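# Three arms bridge sticks across posts over blue disc

## Task

Using the approximate arm mountings on the tabletop (arm1 at x=+0.62, y=+0.00, z=+0.72 m facing +180 degrees; arm2 at x=-0.31, y=+0.54, z=+0.72 m facing -60 degrees; arm3 at x=-0.31, y=-0.54, z=+0.72 m facing +60 degrees; angles counter-clockwise from +x), arrange all three sticks so each one's end-to-end centre line crosses above the blue disc painted on the table. When finished, no stick may be touching the table, every post must still stand close to its starting spot, and the arrangement must hold by itself with no robot supporting it. Any number of arms may be used. Finally open the grippers and move the arms away.

## Robot and tools

Robots: three identical Kinova Gen3 arms named arm1, arm2 and arm3. Each has seven revolute joints, a Robotiq 2F-85 parallel gripper and a wrist camera. The hand reaches roughly 1.0 m from the joint 1 axis. Two fixed room cameras, cam_high and cam_low, also watch the table.

Frame: one shared scene frame, origin on the floor, +z up, all lengths in metres. The feet sit on the tabletop at about z=0.72 (positions and facings are in the task). The hand point lies midway between the fingertips; the hand's z axis runs along the fingers and the fingers close along its y axis. No result line prints foot poses.

execute_actions(actions, cameras): actions is a list holding either one action or nothing. An action is an object keyed by arm name; each arm gets its own entry of the form {"joints": {...}}. Inside, name any subset of joint1_rad to joint7_rad (radians) and gripper_m (metres of fingertip gap). All values are absolute targets in each arm's own joint space, not offsets. Ranges: joint1_rad, joint3_rad, joint5_rad, joint7_rad -69.115 to 69.115; joint2_rad -2.249 to 2.249; joint4_rad -2.579 to 2.579; joint6_rad -2.099 to 2.099; gripper_m 0 (shut) to 0.085 (wide open). The tolerance for reaching a target is ±0.01 rad per joint and ±0.003 m for the gripper. Meanings: joint1 swings the whole arm about its vertical foot axis, positive clockwise from above, and at 0 the arm extends in its facing direction. joint2 is the shoulder, 0 upright, positive leaning forward. joint3 twists the upper arm. joint4 is the elbow, 0 straight, positive bending the same way as positive joint2 when joint3 is 0. joint5 twists the forearm. joint6 is the wrist bend, 0 in line, positive following joint4's sense when joint5 is 0. joint7 rolls the hand, positive counter-clockwise seen from behind it. Every motion in an action begins together; joints of one arm slow together, so from rest they finish together, but a big move may still be running when the result arrives, and the hand may sweep a wide path. A joint you omit may keep pushing toward an older target. An unknown key or out-of-range number makes the call rejected with nothing moving. cameras is a list of names (arm1_cam_wrist, arm2_cam_wrist, arm3_cam_wrist, cam_high, cam_low, or all); omitted, null or ["all"] means every camera, [] means none. An empty actions list just returns state and pictures.

wait(seconds): 0 to 10 s with no new command; returns the same report as an empty action.

zoom_image(camera, region): region is [x0, y0, x1, y1] in pixels of that camera's latest full image (896x504, top-left origin), at most 504 by 504.

read_manual(section): only licence texts; moves nothing.

finished_scene(scene): pass the current scene number to end it irreversibly; the result tells whether the goal held. Replying without any tool call ends everything.

Results: joint_positions gives each arm's readings. The pictures line lists cameras in image order. joint_status tells how each commanded key of the last accepted action ended: done (may sit slightly off target; resending won't move it), off_target (stopped short and may still be pushing), contact_stop or time_out (old target dropped, joint holds in place), not_followed (a safety check withheld that arm's targets to keep arms and links apart; it may retry them on every later action until they become valid or the path clears; the gripper part still runs), limit_stop_at_motor_heat (resend the target). on_its_own reports motion you did not command. If a result reports a stop, later motion calls in the same reply are skipped.

Faults: a Gen3 does not halt on contact and can shove hard. If contact torque hits a joint's limit (48.6 N m for joints 1 to 4, 30.6 N m for joints 5 to 7, carried weight included), that arm freezes for 10 s and drops its remaining commands. Holding loads heats motors: a MOTOR HOT line appears from 60 °C, and at 75 °C an OVER-TEMPERATURE FAULT leaves that arm braking weakly and sagging until it cools. Heat accumulates during thinking as well.

Cameras: calibration (K, distortion, T_world_to_cam) is given per camera; the room cameras may be off by up to about 2.3 degrees and 9 mm, and wrist camera poses also inherit joint reading errors.

Avoid: pressing two robots hard against each other (the safety check can react late and ignores gripper-to-other-arm contact), slamming objects, dropping or letting sticks slip, knocking posts over, and pushing anything off the work area, which ends the scene. Loose objects may occasionally be nudged by outside disturbances, so recheck before finishing.

Each tool is called after "Request:" by a JSON object that holds its "method" and its "body".

## Session

Request:
{"method": "execute_actions", "body": {"actions": []}}

Scene clock: 0.00 s.
Motor temperatures (°C, as the motors report them): arm1=[35 32 30 31 42 37 41] | arm2=[35 32 33 36 42 43 34] | arm3=[34 36 29 34 38 45 45]
arm1.joint_positions: joint1_rad=-0.007 joint2_rad=-0.394 joint3_rad=-0.074 joint4_rad=+1.509 joint5_rad=-0.035 joint6_rad=+2.025 joint7_rad=+1.476 gripper_m=+0.085
arm1.joint_status: not commanded
arm1.hand: x=+0.5005 y=-0.0049 z=+1.2663 quat_wxyz=(-0.001, -1.000, -0.016, +0.001) (m; scene frame)
arm2.joint_positions: joint1_rad=-0.008 joint2_rad=-0.395 joint3_rad=-0.074 joint4_rad=+1.515 joint5_rad=-0.033 joint6_rad=+2.025 joint7_rad=+1.479 gripper_m=+0.085
arm2.joint_status: not commanded
arm2.hand: x=-0.2477 y=+0.4367 z=+1.2365 quat_wxyz=(+0.000, -0.487, -0.874, +0.000) (m; scene frame)
arm3.joint_positions: joint1_rad=-0.007 joint2_rad=-0.394 joint3_rad=-0.074 joint4_rad=+1.512 joint5_rad=-0.034 joint6_rad=+2.027 joint7_rad=+1.481 gripper_m=+0.085
arm3.joint_status: not commanded
arm3.hand: x=-0.2514 y=-0.4314 z=+1.2204 quat_wxyz=(+0.005, +0.518, -0.855, -0.001) (m; scene frame)
pictures: arm1_cam_wrist, arm2_cam_wrist, arm3_cam_wrist, cam_high, cam_low
Images, in order (width x height): arm1_cam_wrist 896x504, arm2_cam_wrist 896x504, arm3_cam_wrist 896x504, cam_high 896x504, cam_low 896x504.

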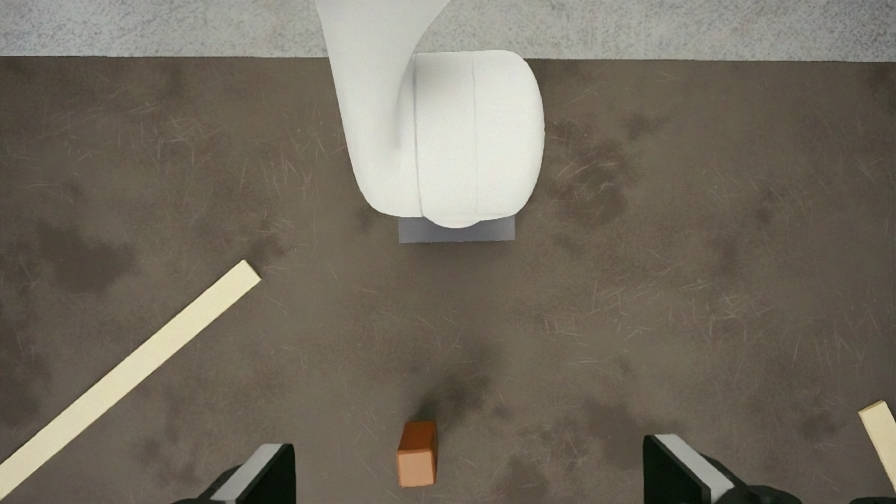

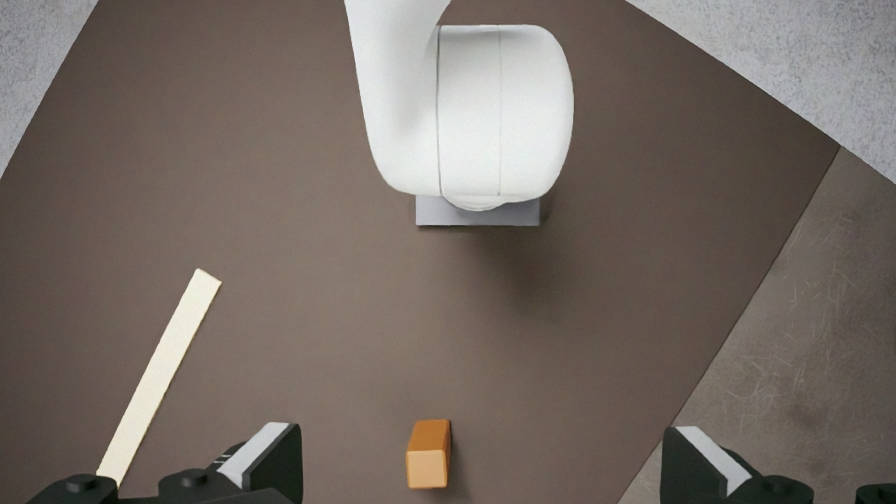

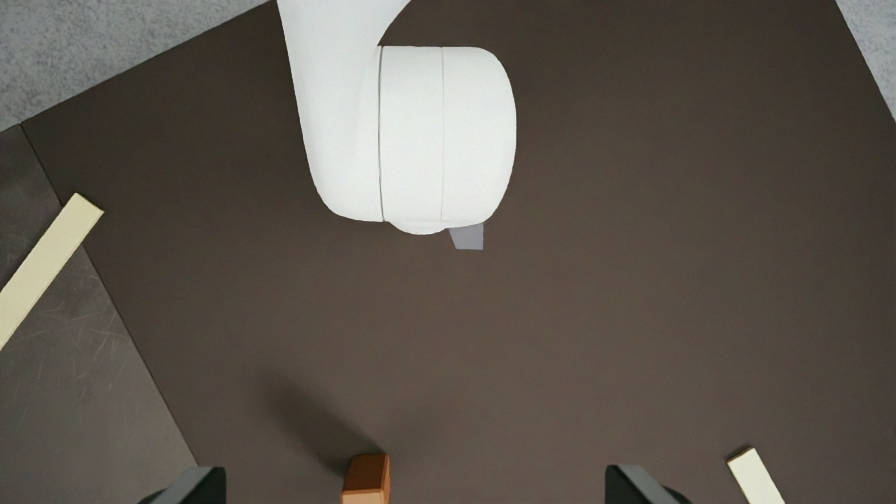

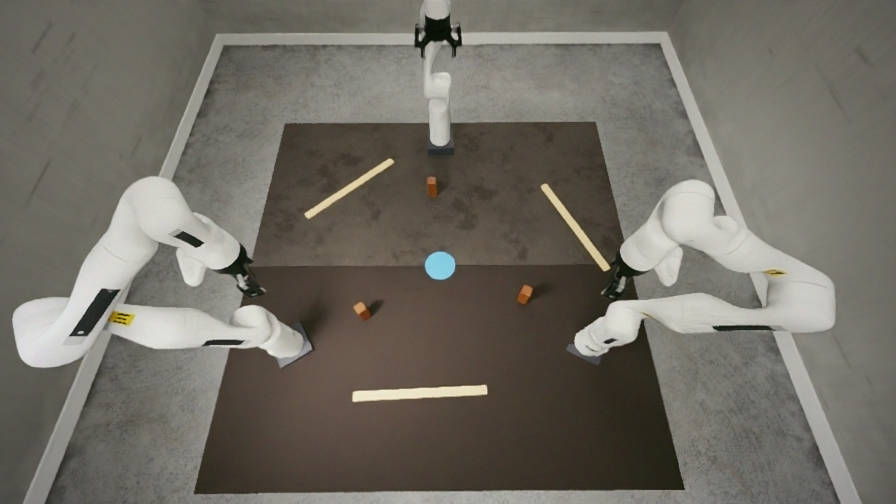

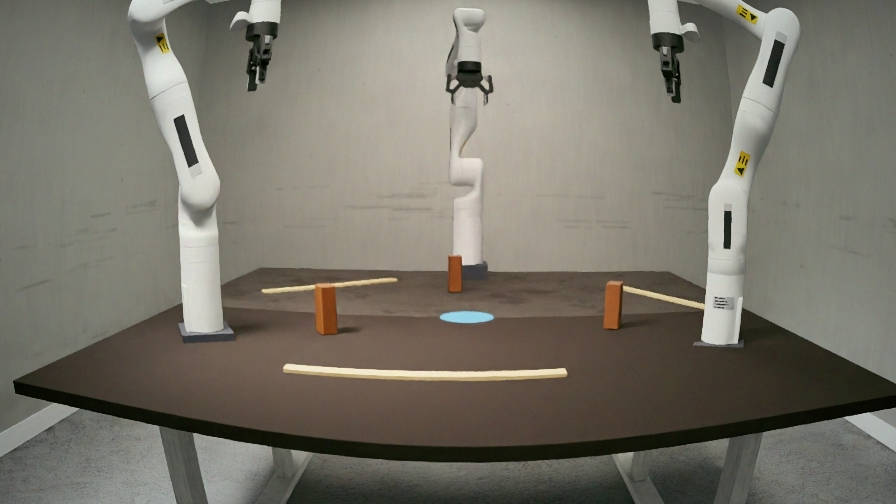

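Posts unchanged. Locate the sticks.

Request:
{"method": "zoom_image", "body": {"camera": "cam_high", "region": [295, 145, 421, 230]}}

Request:
{"method": "zoom_image", "body": {"camera": "cam_high", "region": [510, 170, 636, 290]}}

Request:
{"method": "zoom_image", "body": {"camera": "cam_high", "region": [336, 360, 504, 420]}}

Region (295, 145, 421, 230) of cam_high's 896x504 image, scaled by 4.000, with more detail than that image has; it fills the top 340 rows of this view, and the rest is white.

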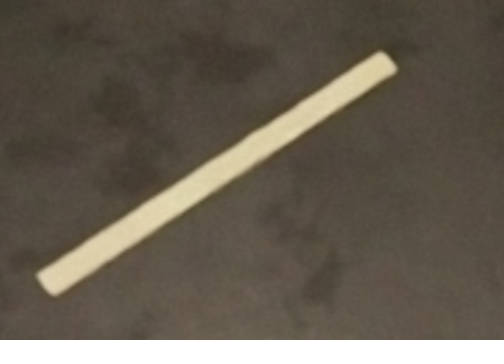

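Region (510, 170, 636, 290) of cam_high's 896x504 image, scaled by 4.000, with more detail than that image has; it fills the top 480 rows of this view, and the rest is white.

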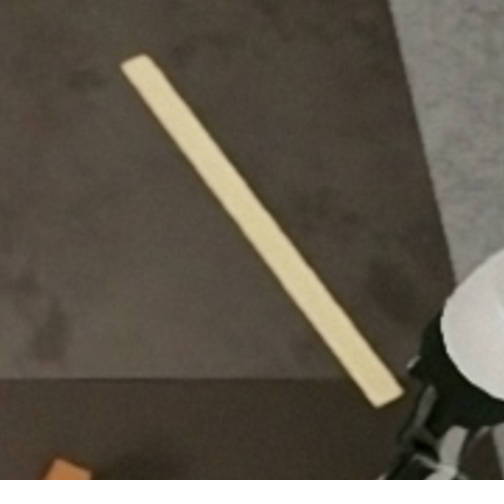

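Region (336, 360, 504, 420) of cam_high's 896x504 image, scaled by 3.000, with more detail than that image has; it fills the top 180 rows of this view, and the rest is white.

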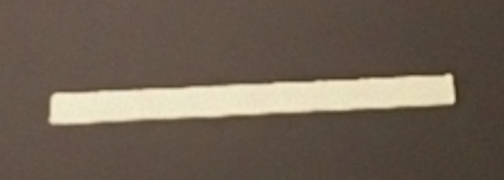

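Request:
{"method": "execute_actions", "body": {"actions": [{"arm1":{"joints":{"joint1_rad":1.021,"joint2_rad":0.8162,"joint3_rad":0,"joint4_rad":1.9149,"joint5_rad":0,"joint6_rad":0.4105,"joint7_rad":1.690}},"arm2":{"joints":{"joint1_rad":0.867,"joint2_rad":0.7949,"joint3_rad":0,"joint4_rad":1.7879,"joint5_rad":0,"joint6_rad":0.5588,"joint7_rad":1.915}},"arm3":{"joints":{"joint1_rad":1.129,"joint2_rad":0.7479,"joint3_rad":0,"joint4_rad":1.7982,"joint5_rad":0,"joint6_rad":0.5955,"joint7_rad":2.070}}}]}}

Scene clock: 4.57 s.
Motor temperatures (°C, as the motors report them): arm1=[35 32 30 31 42 37 41] | arm2=[35 32 33 36 42 43 34] | arm3=[34 36 29 34 38 45 45]
arm1.joint_positions: joint1_rad=+1.021 joint2_rad=+0.816 joint3_rad=+0.000 joint4_rad=+1.915 joint5_rad=+0.000 joint6_rad=+0.411 joint7_rad=+1.690 gripper_m=+0.085
arm1.joint_status: all done
arm1.hand: x=+0.4012 y=+0.3734 z=+0.7399 quat_wxyz=(+0.000, -0.908, +0.419, +0.001) (m; scene frame)
arm2.joint_positions: joint1_rad=+0.867 joint2_rad=+0.795 joint3_rad=+0.000 joint4_rad=+1.788 joint5_rad=+0.000 joint6_rad=+0.559 joint7_rad=+1.915 gripper_m=+0.085
arm2.joint_status: all done
arm2.hand: x=-0.4771 y=+0.1001 z=+0.7401 quat_wxyz=(-0.002, -0.696, -0.718, +0.001) (m; scene frame)
arm3.joint_positions: joint1_rad=+1.129 joint2_rad=+0.748 joint3_rad=+0.000 joint4_rad=+1.798 joint5_rad=+0.000 joint6_rad=+0.596 joint7_rad=+2.070 gripper_m=+0.085
arm3.joint_status: all done
arm3.hand: x=+0.1513 y=-0.5803 z=+0.7400 quat_wxyz=(+0.003, +0.228, -0.974, -0.001) (m; scene frame)
pictures: arm1_cam_wrist, arm2_cam_wrist, arm3_cam_wrist, cam_high, cam_low
camera_calibration (this result's frames):
arm1_cam_wrist: T_world_to_cam=[[-0.761238, -0.648373, -0.0113783, 0.558971], [-0.648472, 0.761095, 0.0147857, 0.021054], [-0.000926711, 0.0186339, -0.999826, 0.885102], [0, 0, 0, 1]] pos_world=[0.439983, 0.329905, 0.890997]
arm2_cam_wrist: T_world_to_cam=[[0.998438, 0.0274942, -0.0486417, 0.514878], [0.0293299, -0.998868, 0.0374379, 0.134442], [-0.0475574, -0.0388061, -0.998114, 0.862691], [0, 0, 0, 1]] pos_world=[-0.476989, 0.153611, 0.881075]
arm3_cam_wrist: T_world_to_cam=[[-0.443363, 0.894661, 0.054878, 0.534728], [0.89502, 0.445203, -0.0271032, 0.206225], [-0.0486801, 0.0371004, -0.998125, 0.915071], [0, 0, 0, 1]] pos_world=[0.0970488, -0.604161, 0.8896]
Images, in order (width x height): arm1_cam_wrist 896x504, arm2_cam_wrist 896x504, arm3_cam_wrist 896x504, cam_high 896x504, cam_low 896x504.

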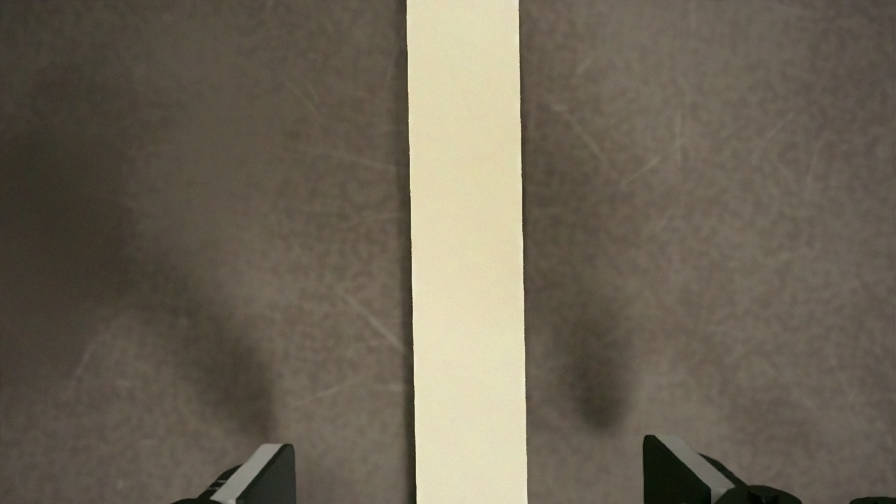

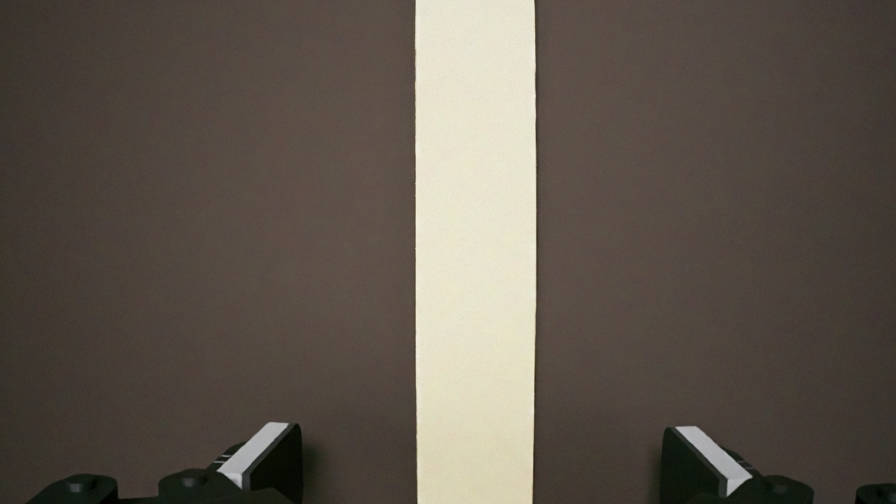

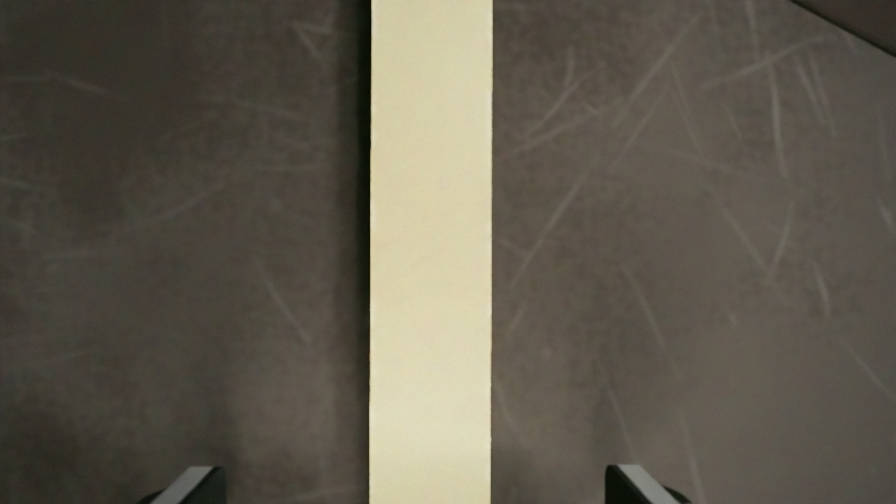

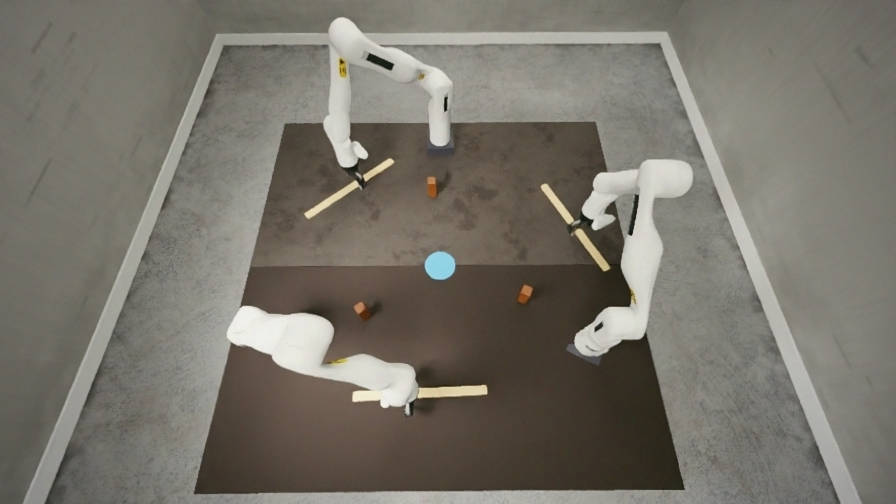

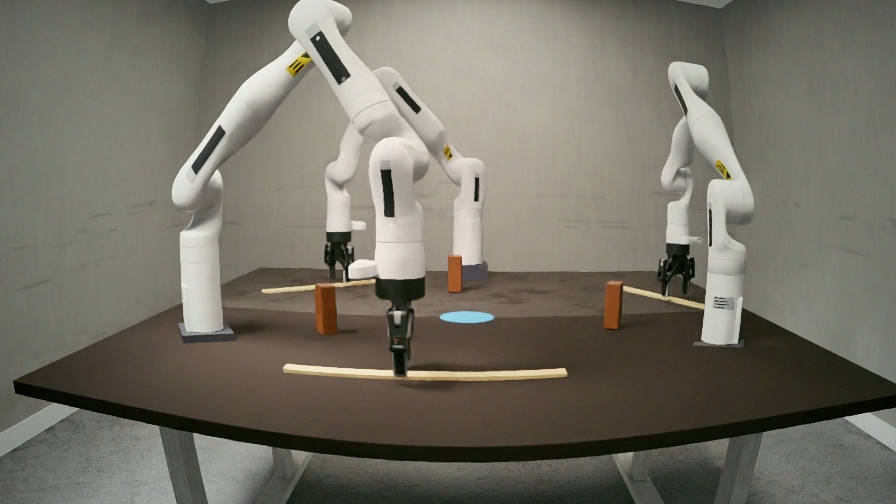

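Request:
{"method": "execute_actions", "body": {"actions": [{"arm1":{"joints":{"joint2_rad":0.8182,"joint6_rad":0.4085,"gripper_m":0.018}},"arm2":{"joints":{"joint2_rad":0.7971,"joint6_rad":0.5566,"gripper_m":0.018}},"arm3":{"joints":{"joint2_rad":0.7499,"joint6_rad":0.5935,"gripper_m":0.018}}}], "cameras": []}}

Scene clock: 5.97 s.
Motor temperatures (°C, as the motors report them): arm1=[35 32 30 31 42 37 41] | arm2=[35 32 33 36 42 43 34] | arm3=[34 36 29 34 38 45 45]
arm1.joint_positions: joint1_rad=+1.021 joint2_rad=+0.817 joint3_rad=+0.000 joint4_rad=+1.915 joint5_rad=+0.000 joint6_rad=+0.409 joint7_rad=+1.690 gripper_m=+0.025
arm1.joint_status: gripper_m off_target (ended at +0.025, target +0.018); the others done
arm1.hand: x=+0.4012 y=+0.3735 z=+0.7395 quat_wxyz=(+0.000, -0.908, +0.419, +0.002) (m; scene frame)
arm2.joint_positions: joint1_rad=+0.867 joint2_rad=+0.796 joint3_rad=+0.000 joint4_rad=+1.788 joint5_rad=+0.000 joint6_rad=+0.557 joint7_rad=+1.915 gripper_m=+0.024
arm2.joint_status: gripper_m off_target (ended at +0.024, target +0.018); the others done
arm2.hand: x=-0.4772 y=+0.0999 z=+0.7395 quat_wxyz=(-0.002, -0.696, -0.718, +0.001) (m; scene frame)
arm3.joint_positions: joint1_rad=+1.129 joint2_rad=+0.749 joint3_rad=+0.000 joint4_rad=+1.798 joint5_rad=+0.000 joint6_rad=+0.594 joint7_rad=+2.070 gripper_m=+0.024
arm3.joint_status: gripper_m off_target (ended at +0.024, target +0.018); the others done
arm3.hand: x=+0.1515 y=-0.5803 z=+0.7395 quat_wxyz=(+0.002, +0.228, -0.974, -0.001) (m; scene frame)
pictures: none
No camera images: the call's "cameras" was empty. Leave "cameras" out to get every camera's image.

Request:
{"method": "execute_actions", "body": {"actions": [{"arm1":{"joints":{"joint1_rad":0.063,"joint2_rad":0.3112,"joint4_rad":2.1284,"joint6_rad":0.502,"joint7_rad":1.597}},"arm2":{"joints":{"joint1_rad":0.056,"joint2_rad":0.2557,"joint4_rad":2.0818,"joint6_rad":0.604,"joint7_rad":1.594}},"arm3":{"joints":{"joint1_rad":0.065,"joint2_rad":0.219,"joint4_rad":2.0517,"joint6_rad":0.6708,"joint7_rad":1.594}}}], "cameras": ["cam_high","cam_low"]}}

Scene clock: 8.73 s.
Motor temperatures (°C, as the motors report them): arm1=[35 32 30 31 42 37 41] | arm2=[35 32 33 36 42 43 34] | arm3=[34 36 29 34 38 45 45]
arm1.joint_positions: joint1_rad=+0.063 joint2_rad=+0.312 joint3_rad=+0.000 joint4_rad=+2.129 joint5_rad=+0.000 joint6_rad=+0.502 joint7_rad=+1.597 gripper_m=+0.025
arm1.joint_status: all done
arm1.hand: x=+0.2277 y=+0.0349 z=+0.9068 quat_wxyz=(+0.003, -0.995, +0.000, +0.101) (m; scene frame)
arm2.joint_positions: joint1_rad=+0.056 joint2_rad=+0.256 joint3_rad=+0.000 joint4_rad=+2.082 joint5_rad=+0.000 joint6_rad=+0.604 joint7_rad=+1.594 gripper_m=+0.024
arm2.joint_status: all done
arm2.hand: x=-0.1433 y=+0.1792 z=+0.9070 quat_wxyz=(-0.086, -0.498, -0.861, +0.053) (m; scene frame)
arm3.joint_positions: joint1_rad=+0.065 joint2_rad=+0.219 joint3_rad=+0.000 joint4_rad=+2.052 joint5_rad=+0.000 joint6_rad=+0.671 joint7_rad=+1.594 gripper_m=+0.024
arm3.joint_status: all done
arm3.hand: x=-0.0830 y=-0.2139 z=+0.9075 quat_wxyz=(-0.085, +0.497, -0.862, -0.049) (m; scene frame)
pictures: cam_high, cam_low
Images, in order (width x height): cam_high 896x504, cam_low 896x504.

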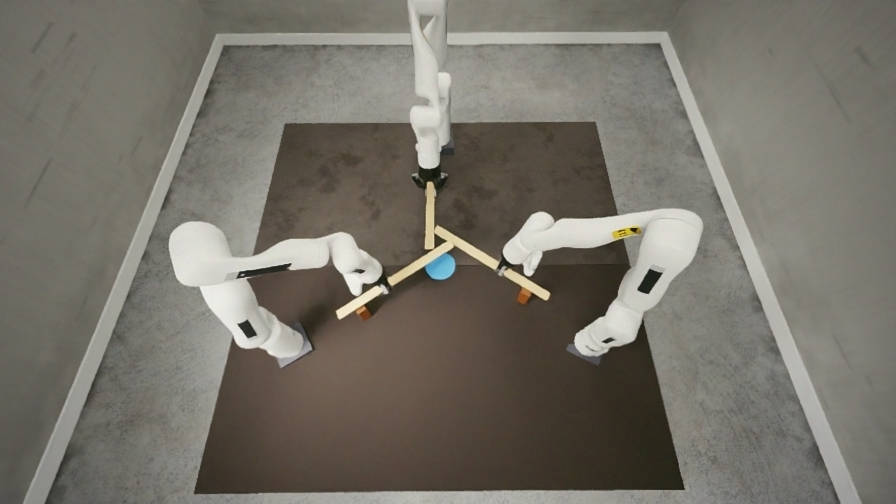

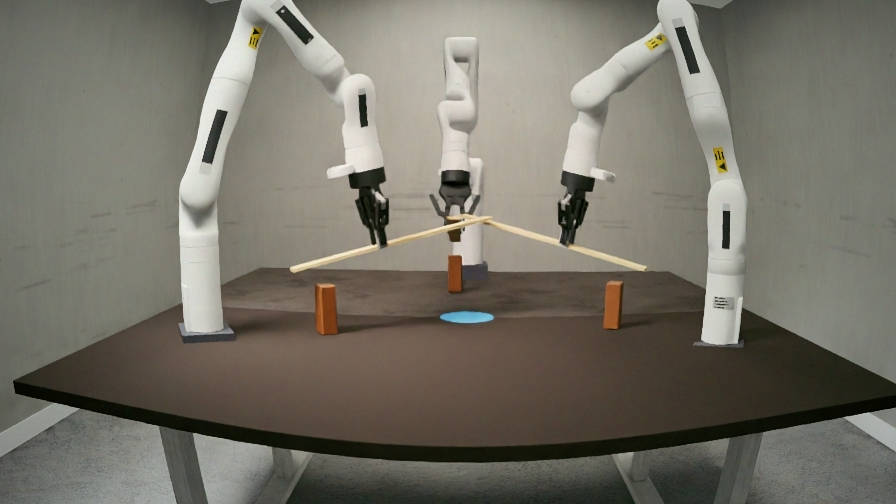

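Request:
{"method": "execute_actions", "body": {"actions": [{"arm1":{"joints":{"joint1_rad":0.064,"joint2_rad":0.4683,"joint4_rad":1.9563,"joint6_rad":0.517}},"arm2":{"joints":{"joint1_rad":0.052,"joint2_rad":0.4078,"joint4_rad":1.9355,"joint6_rad":0.5983,"joint7_rad":1.590}},"arm3":{"joints":{"joint1_rad":0.062,"joint2_rad":0.3732,"joint4_rad":1.9114,"joint6_rad":0.657,"joint7_rad":1.591}}}], "cameras": ["cam_high","cam_low"]}}

Request:
{"method": "zoom_image", "body": {"camera": "cam_high", "region": [330, 180, 560, 330]}}

Request:
{"method": "zoom_image", "body": {"camera": "cam_low", "region": [290, 250, 390, 340]}}

Request:
{"method": "zoom_image", "body": {"camera": "cam_low", "region": [400, 210, 520, 300]}}

Request:
{"method": "zoom_image", "body": {"camera": "cam_low", "region": [550, 250, 650, 340]}}

Scene clock: 10.47 s.
Motor temperatures (°C, as the motors report them): arm1=[35 33 30 31 42 37 41] | arm2=[35 32 33 36 42 43 34] | arm3=[34 36 29 34 38 45 45]
arm1.joint_positions: joint1_rad=+0.064 joint2_rad=+0.469 joint3_rad=+0.000 joint4_rad=+1.957 joint5_rad=+0.000 joint6_rad=+0.517 joint7_rad=+1.597 gripper_m=+0.025
arm1.joint_status: all done
arm1.hand: x=+0.1631 y=+0.0370 z=+0.8850 quat_wxyz=(+0.003, -0.995, +0.000, +0.101) (m; scene frame)
arm2.joint_positions: joint1_rad=+0.052 joint2_rad=+0.408 joint3_rad=+0.000 joint4_rad=+1.936 joint5_rad=+0.000 joint6_rad=+0.598 joint7_rad=+1.590 gripper_m=+0.024
arm2.joint_status: all done
arm2.hand: x=-0.1133 y=+0.1280 z=+0.8851 quat_wxyz=(-0.087, -0.498, -0.861, +0.053) (m; scene frame)
arm3.joint_positions: joint1_rad=+0.062 joint2_rad=+0.373 joint3_rad=+0.000 joint4_rad=+1.912 joint5_rad=+0.000 joint6_rad=+0.657 joint7_rad=+1.591 gripper_m=+0.024
arm3.joint_status: all done
arm3.hand: x=-0.0535 y=-0.1626 z=+0.8852 quat_wxyz=(-0.085, +0.497, -0.862, -0.050) (m; scene frame)
pictures: cam_high, cam_low
Images, in order (width x height): cam_high 896x504, cam_low 896x504.

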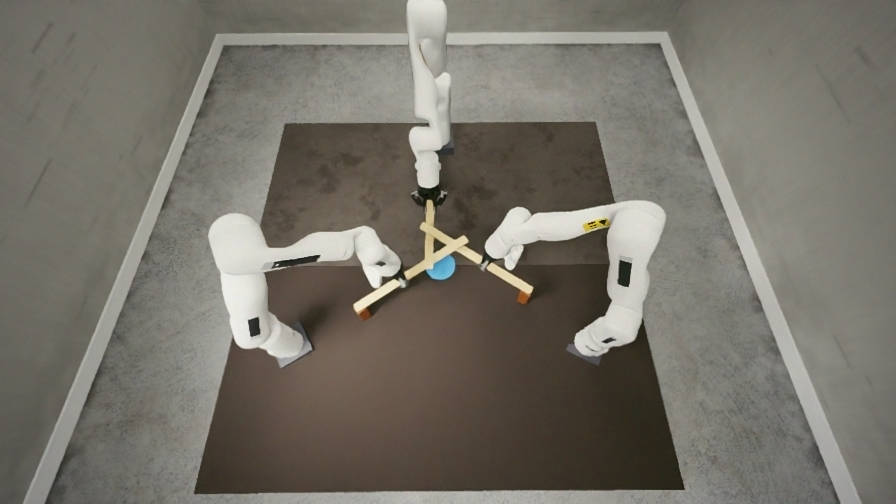

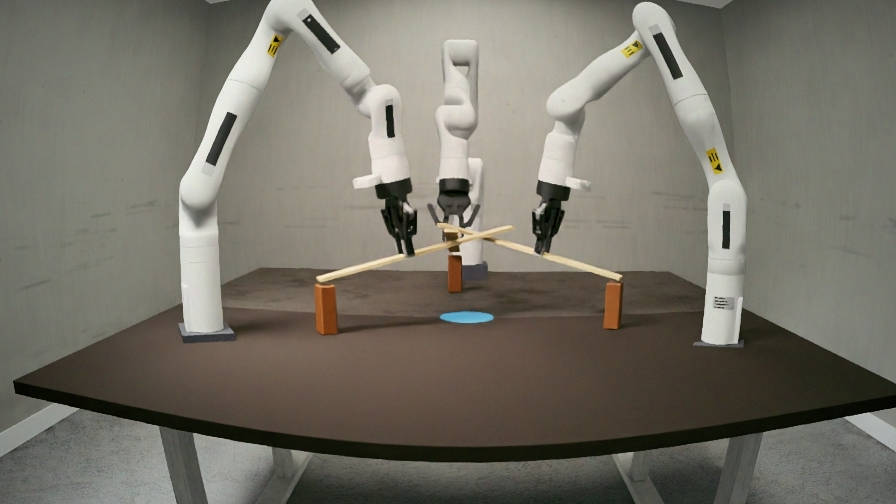

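Region (330, 180, 560, 330) of cam_high's 896x504 image, scaled by 2.191, with more detail than that image has; it fills the top 329 rows of this view, and the rest is white.

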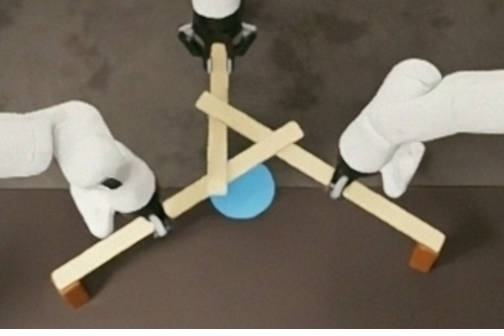

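Region (290, 250, 390, 340) of cam_low's 896x504 image, scaled by 5.040, with more detail than that image has; it fills the top 454 rows of this view, and the rest is white.

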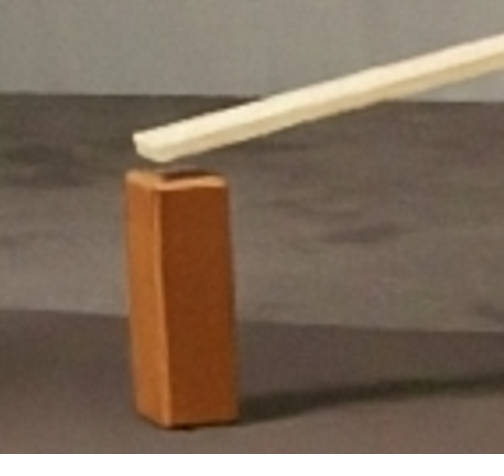

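Region (400, 210, 520, 300) of cam_low's 896x504 image, scaled by 4.200, with more detail than that image has; it fills the top 378 rows of this view, and the rest is white.

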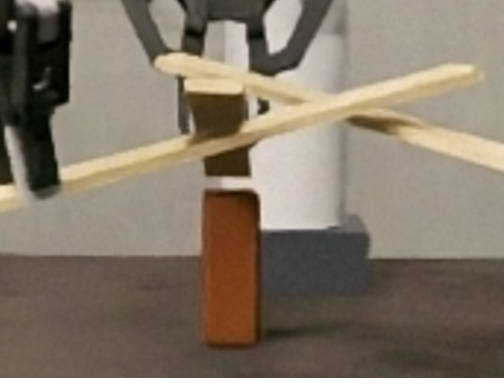

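Region (550, 250, 650, 340) of cam_low's 896x504 image, scaled by 5.040, with more detail than that image has; it fills the top 454 rows of this view, and the rest is white.

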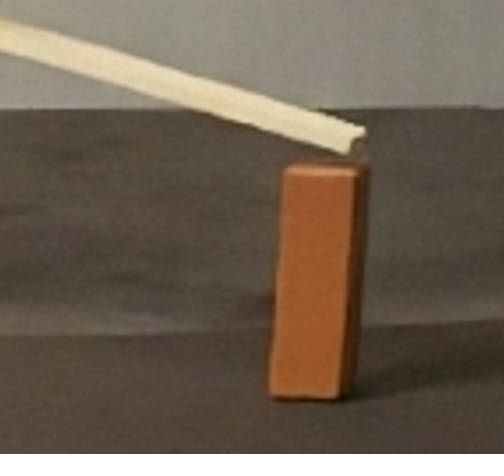

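Request:
{"method": "execute_actions", "body": {"actions": [{"arm1":{"joints":{"joint2_rad":0.5795,"joint4_rad":1.8448,"joint6_rad":0.6173,"joint7_rad":1.588}},"arm2":{"joints":{"joint2_rad":0.521,"joint4_rad":1.8316,"joint6_rad":0.689}},"arm3":{"joints":{"joint2_rad":0.4865,"joint4_rad":1.8121,"joint6_rad":0.743}}}], "cameras": ["cam_low"]}}

Request:
{"method": "zoom_image", "body": {"camera": "cam_low", "region": [300, 230, 480, 310]}}

Request:
{"method": "zoom_image", "body": {"camera": "cam_low", "region": [460, 230, 640, 310]}}

Scene clock: 11.97 s.
Motor temperatures (°C, as the motors report them): arm1=[35 33 30 31 42 37 41] | arm2=[35 32 33 36 42 43 34] | arm3=[34 36 29 34 38 45 45]
arm1.joint_positions: joint1_rad=+0.064 joint2_rad=+0.579 joint3_rad=+0.000 joint4_rad=+1.845 joint5_rad=+0.000 joint6_rad=+0.618 joint7_rad=+1.588 gripper_m=+0.025
arm1.joint_status: all done
arm1.hand: x=+0.1530 y=+0.0373 z=+0.8575 quat_wxyz=(+0.001, -0.999, +0.005, +0.051) (m; scene frame)
arm2.joint_positions: joint1_rad=+0.052 joint2_rad=+0.521 joint3_rad=+0.000 joint4_rad=+1.832 joint5_rad=+0.000 joint6_rad=+0.689 joint7_rad=+1.590 gripper_m=+0.024
arm2.joint_status: all done
arm2.hand: x=-0.1087 y=+0.1193 z=+0.8572 quat_wxyz=(-0.044, -0.500, -0.864, +0.027) (m; scene frame)
arm3.joint_positions: joint1_rad=+0.062 joint2_rad=+0.487 joint3_rad=+0.000 joint4_rad=+1.813 joint5_rad=+0.000 joint6_rad=+0.743 joint7_rad=+1.591 gripper_m=+0.024
arm3.joint_status: all done
arm3.hand: x=-0.0487 y=-0.1546 z=+0.8571 quat_wxyz=(-0.041, +0.499, -0.865, -0.025) (m; scene frame)
pictures: cam_low
Images, in order (width x height): cam_low 896x504.

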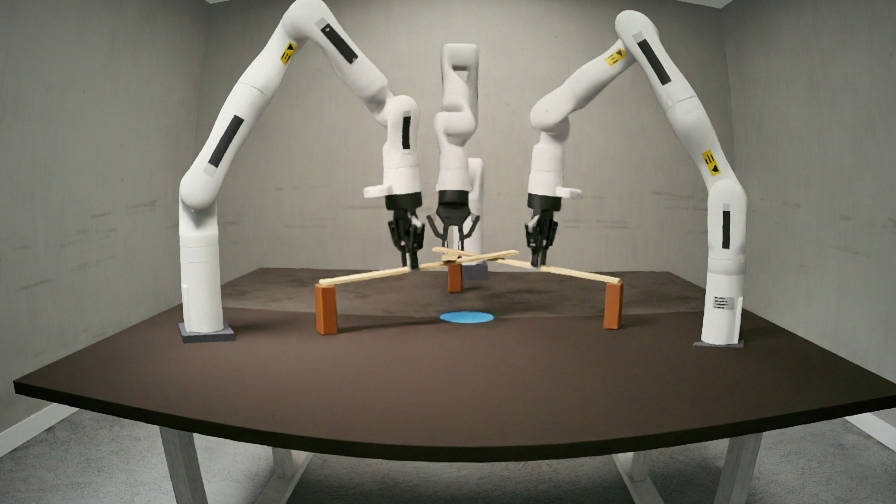

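Region (300, 230, 480, 310) of cam_low's 896x504 image, scaled by 2.800, with more detail than that image has.

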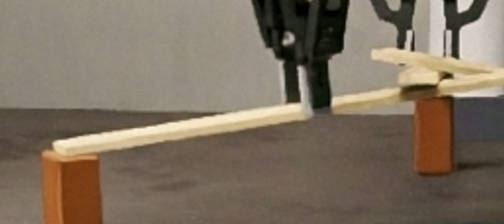

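Region (460, 230, 640, 310) of cam_low's 896x504 image, scaled by 2.800, with more detail than that image has.

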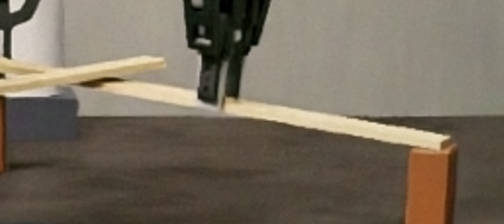

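Request:
{"method": "execute_actions", "body": {"actions": [{"arm1":{"joints":{"gripper_m":0.045}},"arm2":{"joints":{"gripper_m":0.045}},"arm3":{"joints":{"gripper_m":0.045}}}], "cameras": []}}

Request:
{"method": "execute_actions", "body": {"actions": [{"arm1":{"joints":{"joint2_rad":0.18,"joint6_rad":1.02}},"arm2":{"joints":{"joint2_rad":0.12,"joint6_rad":1.09}},"arm3":{"joints":{"joint2_rad":0.09,"joint6_rad":1.14}}}]}}

Scene clock: 13.10 s.
Motor temperatures (°C, as the motors report them): arm1=[35 33 30 31 42 37 41] | arm2=[35 33 33 36 42 43 34] | arm3=[34 36 29 34 38 45 45]
arm1.joint_positions: joint1_rad=+0.064 joint2_rad=+0.579 joint3_rad=+0.000 joint4_rad=+1.845 joint5_rad=+0.000 joint6_rad=+0.617 joint7_rad=+1.588 gripper_m=+0.045
arm1.joint_status: all done
arm1.hand: x=+0.1530 y=+0.0373 z=+0.8572 quat_wxyz=(+0.001, -0.999, +0.005, +0.051) (m; scene frame)
arm2.joint_positions: joint1_rad=+0.052 joint2_rad=+0.521 joint3_rad=+0.000 joint4_rad=+1.832 joint5_rad=+0.000 joint6_rad=+0.689 joint7_rad=+1.590 gripper_m=+0.045
arm2.joint_status: all done
arm2.hand: x=-0.1085 y=+0.1192 z=+0.8573 quat_wxyz=(-0.044, -0.500, -0.864, +0.027) (m; scene frame)
arm3.joint_positions: joint1_rad=+0.062 joint2_rad=+0.487 joint3_rad=+0.000 joint4_rad=+1.812 joint5_rad=+0.000 joint6_rad=+0.743 joint7_rad=+1.591 gripper_m=+0.045
arm3.joint_status: all done
arm3.hand: x=-0.0486 y=-0.1541 z=+0.8575 quat_wxyz=(-0.041, +0.499, -0.865, -0.026) (m; scene frame)
pictures: none
No camera images: the call's "cameras" was empty. Leave "cameras" out to get every camera's image.

Scene clock: 14.77 s.
Motor temperatures (°C, as the motors report them): arm1=[35 33 30 31 42 37 41] | arm2=[35 33 33 36 42 43 34] | arm3=[34 36 29 34 38 45 45]
arm1.joint_positions: joint1_rad=+0.064 joint2_rad=+0.180 joint3_rad=+0.000 joint4_rad=+1.845 joint5_rad=+0.000 joint6_rad=+1.020 joint7_rad=+1.588 gripper_m=+0.045
arm1.joint_status: all done
arm1.hand: x=+0.2336 y=+0.0351 z=+1.0178 quat_wxyz=(+0.001, -0.999, +0.005, +0.050) (m; scene frame)
arm2.joint_positions: joint1_rad=+0.052 joint2_rad=+0.120 joint3_rad=+0.000 joint4_rad=+1.832 joint5_rad=+0.000 joint6_rad=+1.090 joint7_rad=+1.590 gripper_m=+0.045
arm2.joint_status: all done
arm2.hand: x=-0.1522 y=+0.1988 z=+1.0143 quat_wxyz=(-0.044, -0.500, -0.864, +0.027) (m; scene frame)
arm3.joint_positions: joint1_rad=+0.062 joint2_rad=+0.090 joint3_rad=+0.000 joint4_rad=+1.812 joint5_rad=+0.000 joint6_rad=+1.140 joint7_rad=+1.591 gripper_m=+0.045
arm3.joint_status: all done
arm3.hand: x=-0.0976 y=-0.2368 z=+1.0117 quat_wxyz=(-0.041, +0.499, -0.865, -0.026) (m; scene frame)
pictures: arm1_cam_wrist, arm2_cam_wrist, arm3_cam_wrist, cam_high, cam_low
camera_calibration (this result's frames):
arm1_cam_wrist: T_world_to_cam=[[-0.0118356, -0.999816, -0.0151252, 0.0562799], [-0.993673, 0.0100707, 0.111859, 0.173953], [-0.111686, 0.0163535, -0.993609, 1.18867], [0, 0, 0, 1]] pos_world=[0.306277, 0.0350788, 1.16246]
arm2_cam_wrist: T_world_to_cam=[[0.870407, 0.489626, -0.0515629, 0.0927572], [0.491812, -0.859883, 0.136827, 0.155196], [0.0226559, -0.144454, -0.989252, 1.17839], [0, 0, 0, 1]] pos_world=[-0.183761, 0.258258, 1.14927]
arm3_cam_wrist: T_world_to_cam=[[-0.867694, 0.494067, 0.0548058, -0.0340413], [0.496987, 0.864537, 0.0746906, 0.240861], [-0.0104794, 0.0920464, -0.9957, 1.17571], [0, 0, 0, 1]] pos_world=[-0.136921, -0.299634, 1.15453]
Images, in order (width x height): arm1_cam_wrist 896x504, arm2_cam_wrist 896x504, arm3_cam_wrist 896x504, cam_high 896x504, cam_low 896x504.

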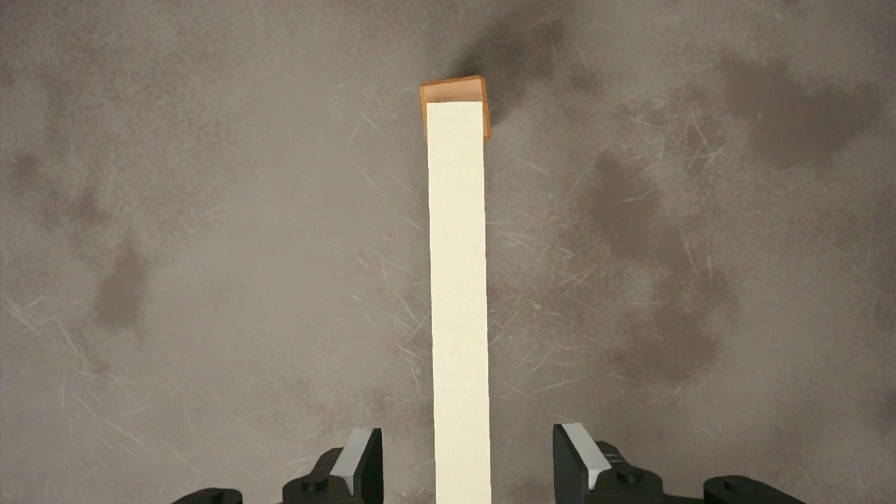

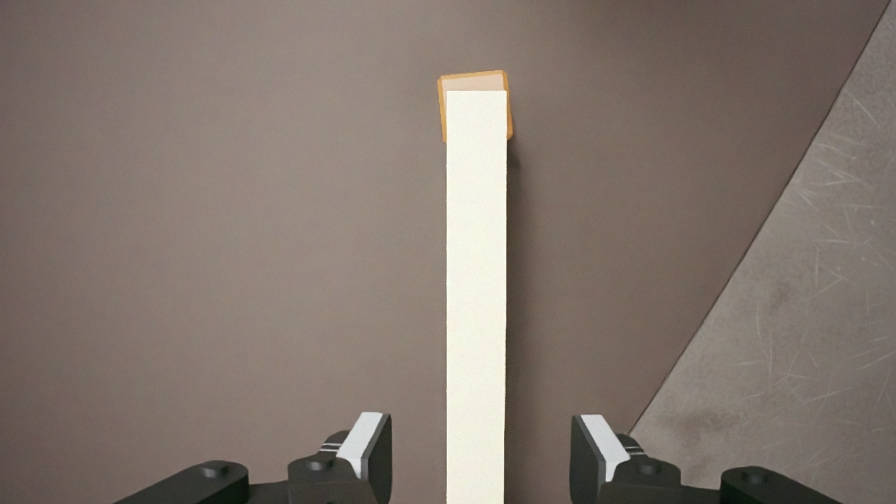

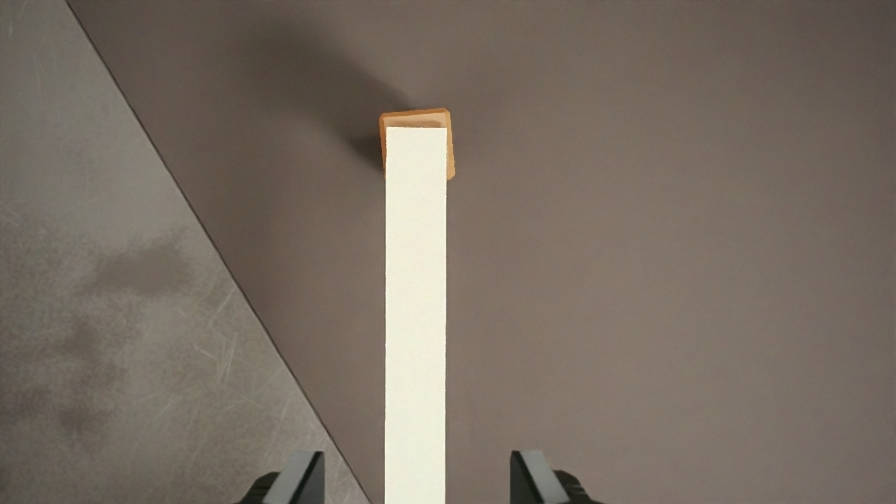

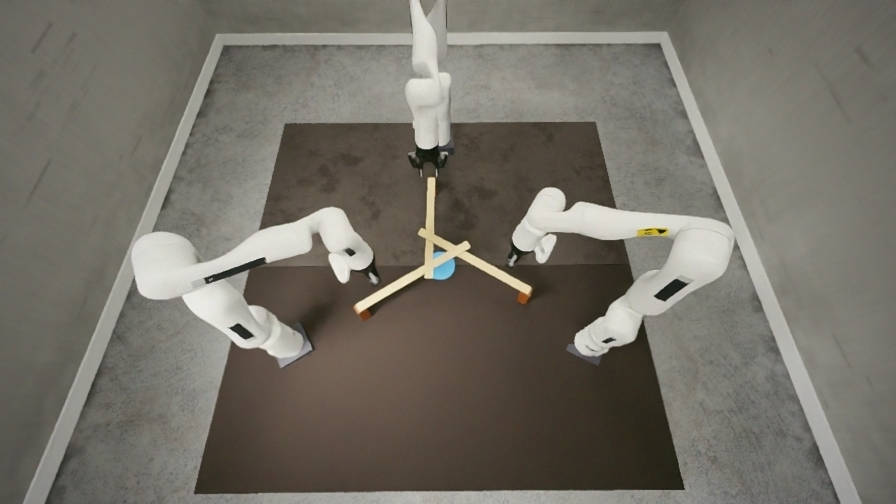

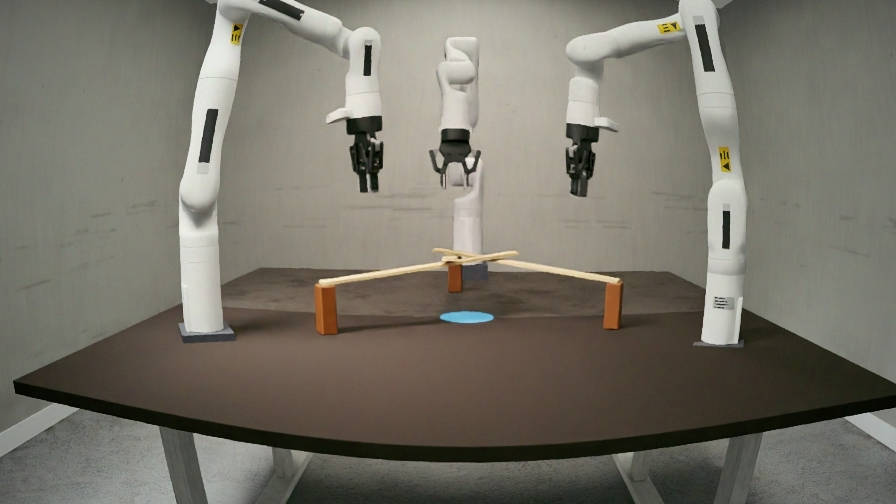

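Request:
{"method": "finished_scene", "body": {"scene": 2}}

The scene is finished: the task was done.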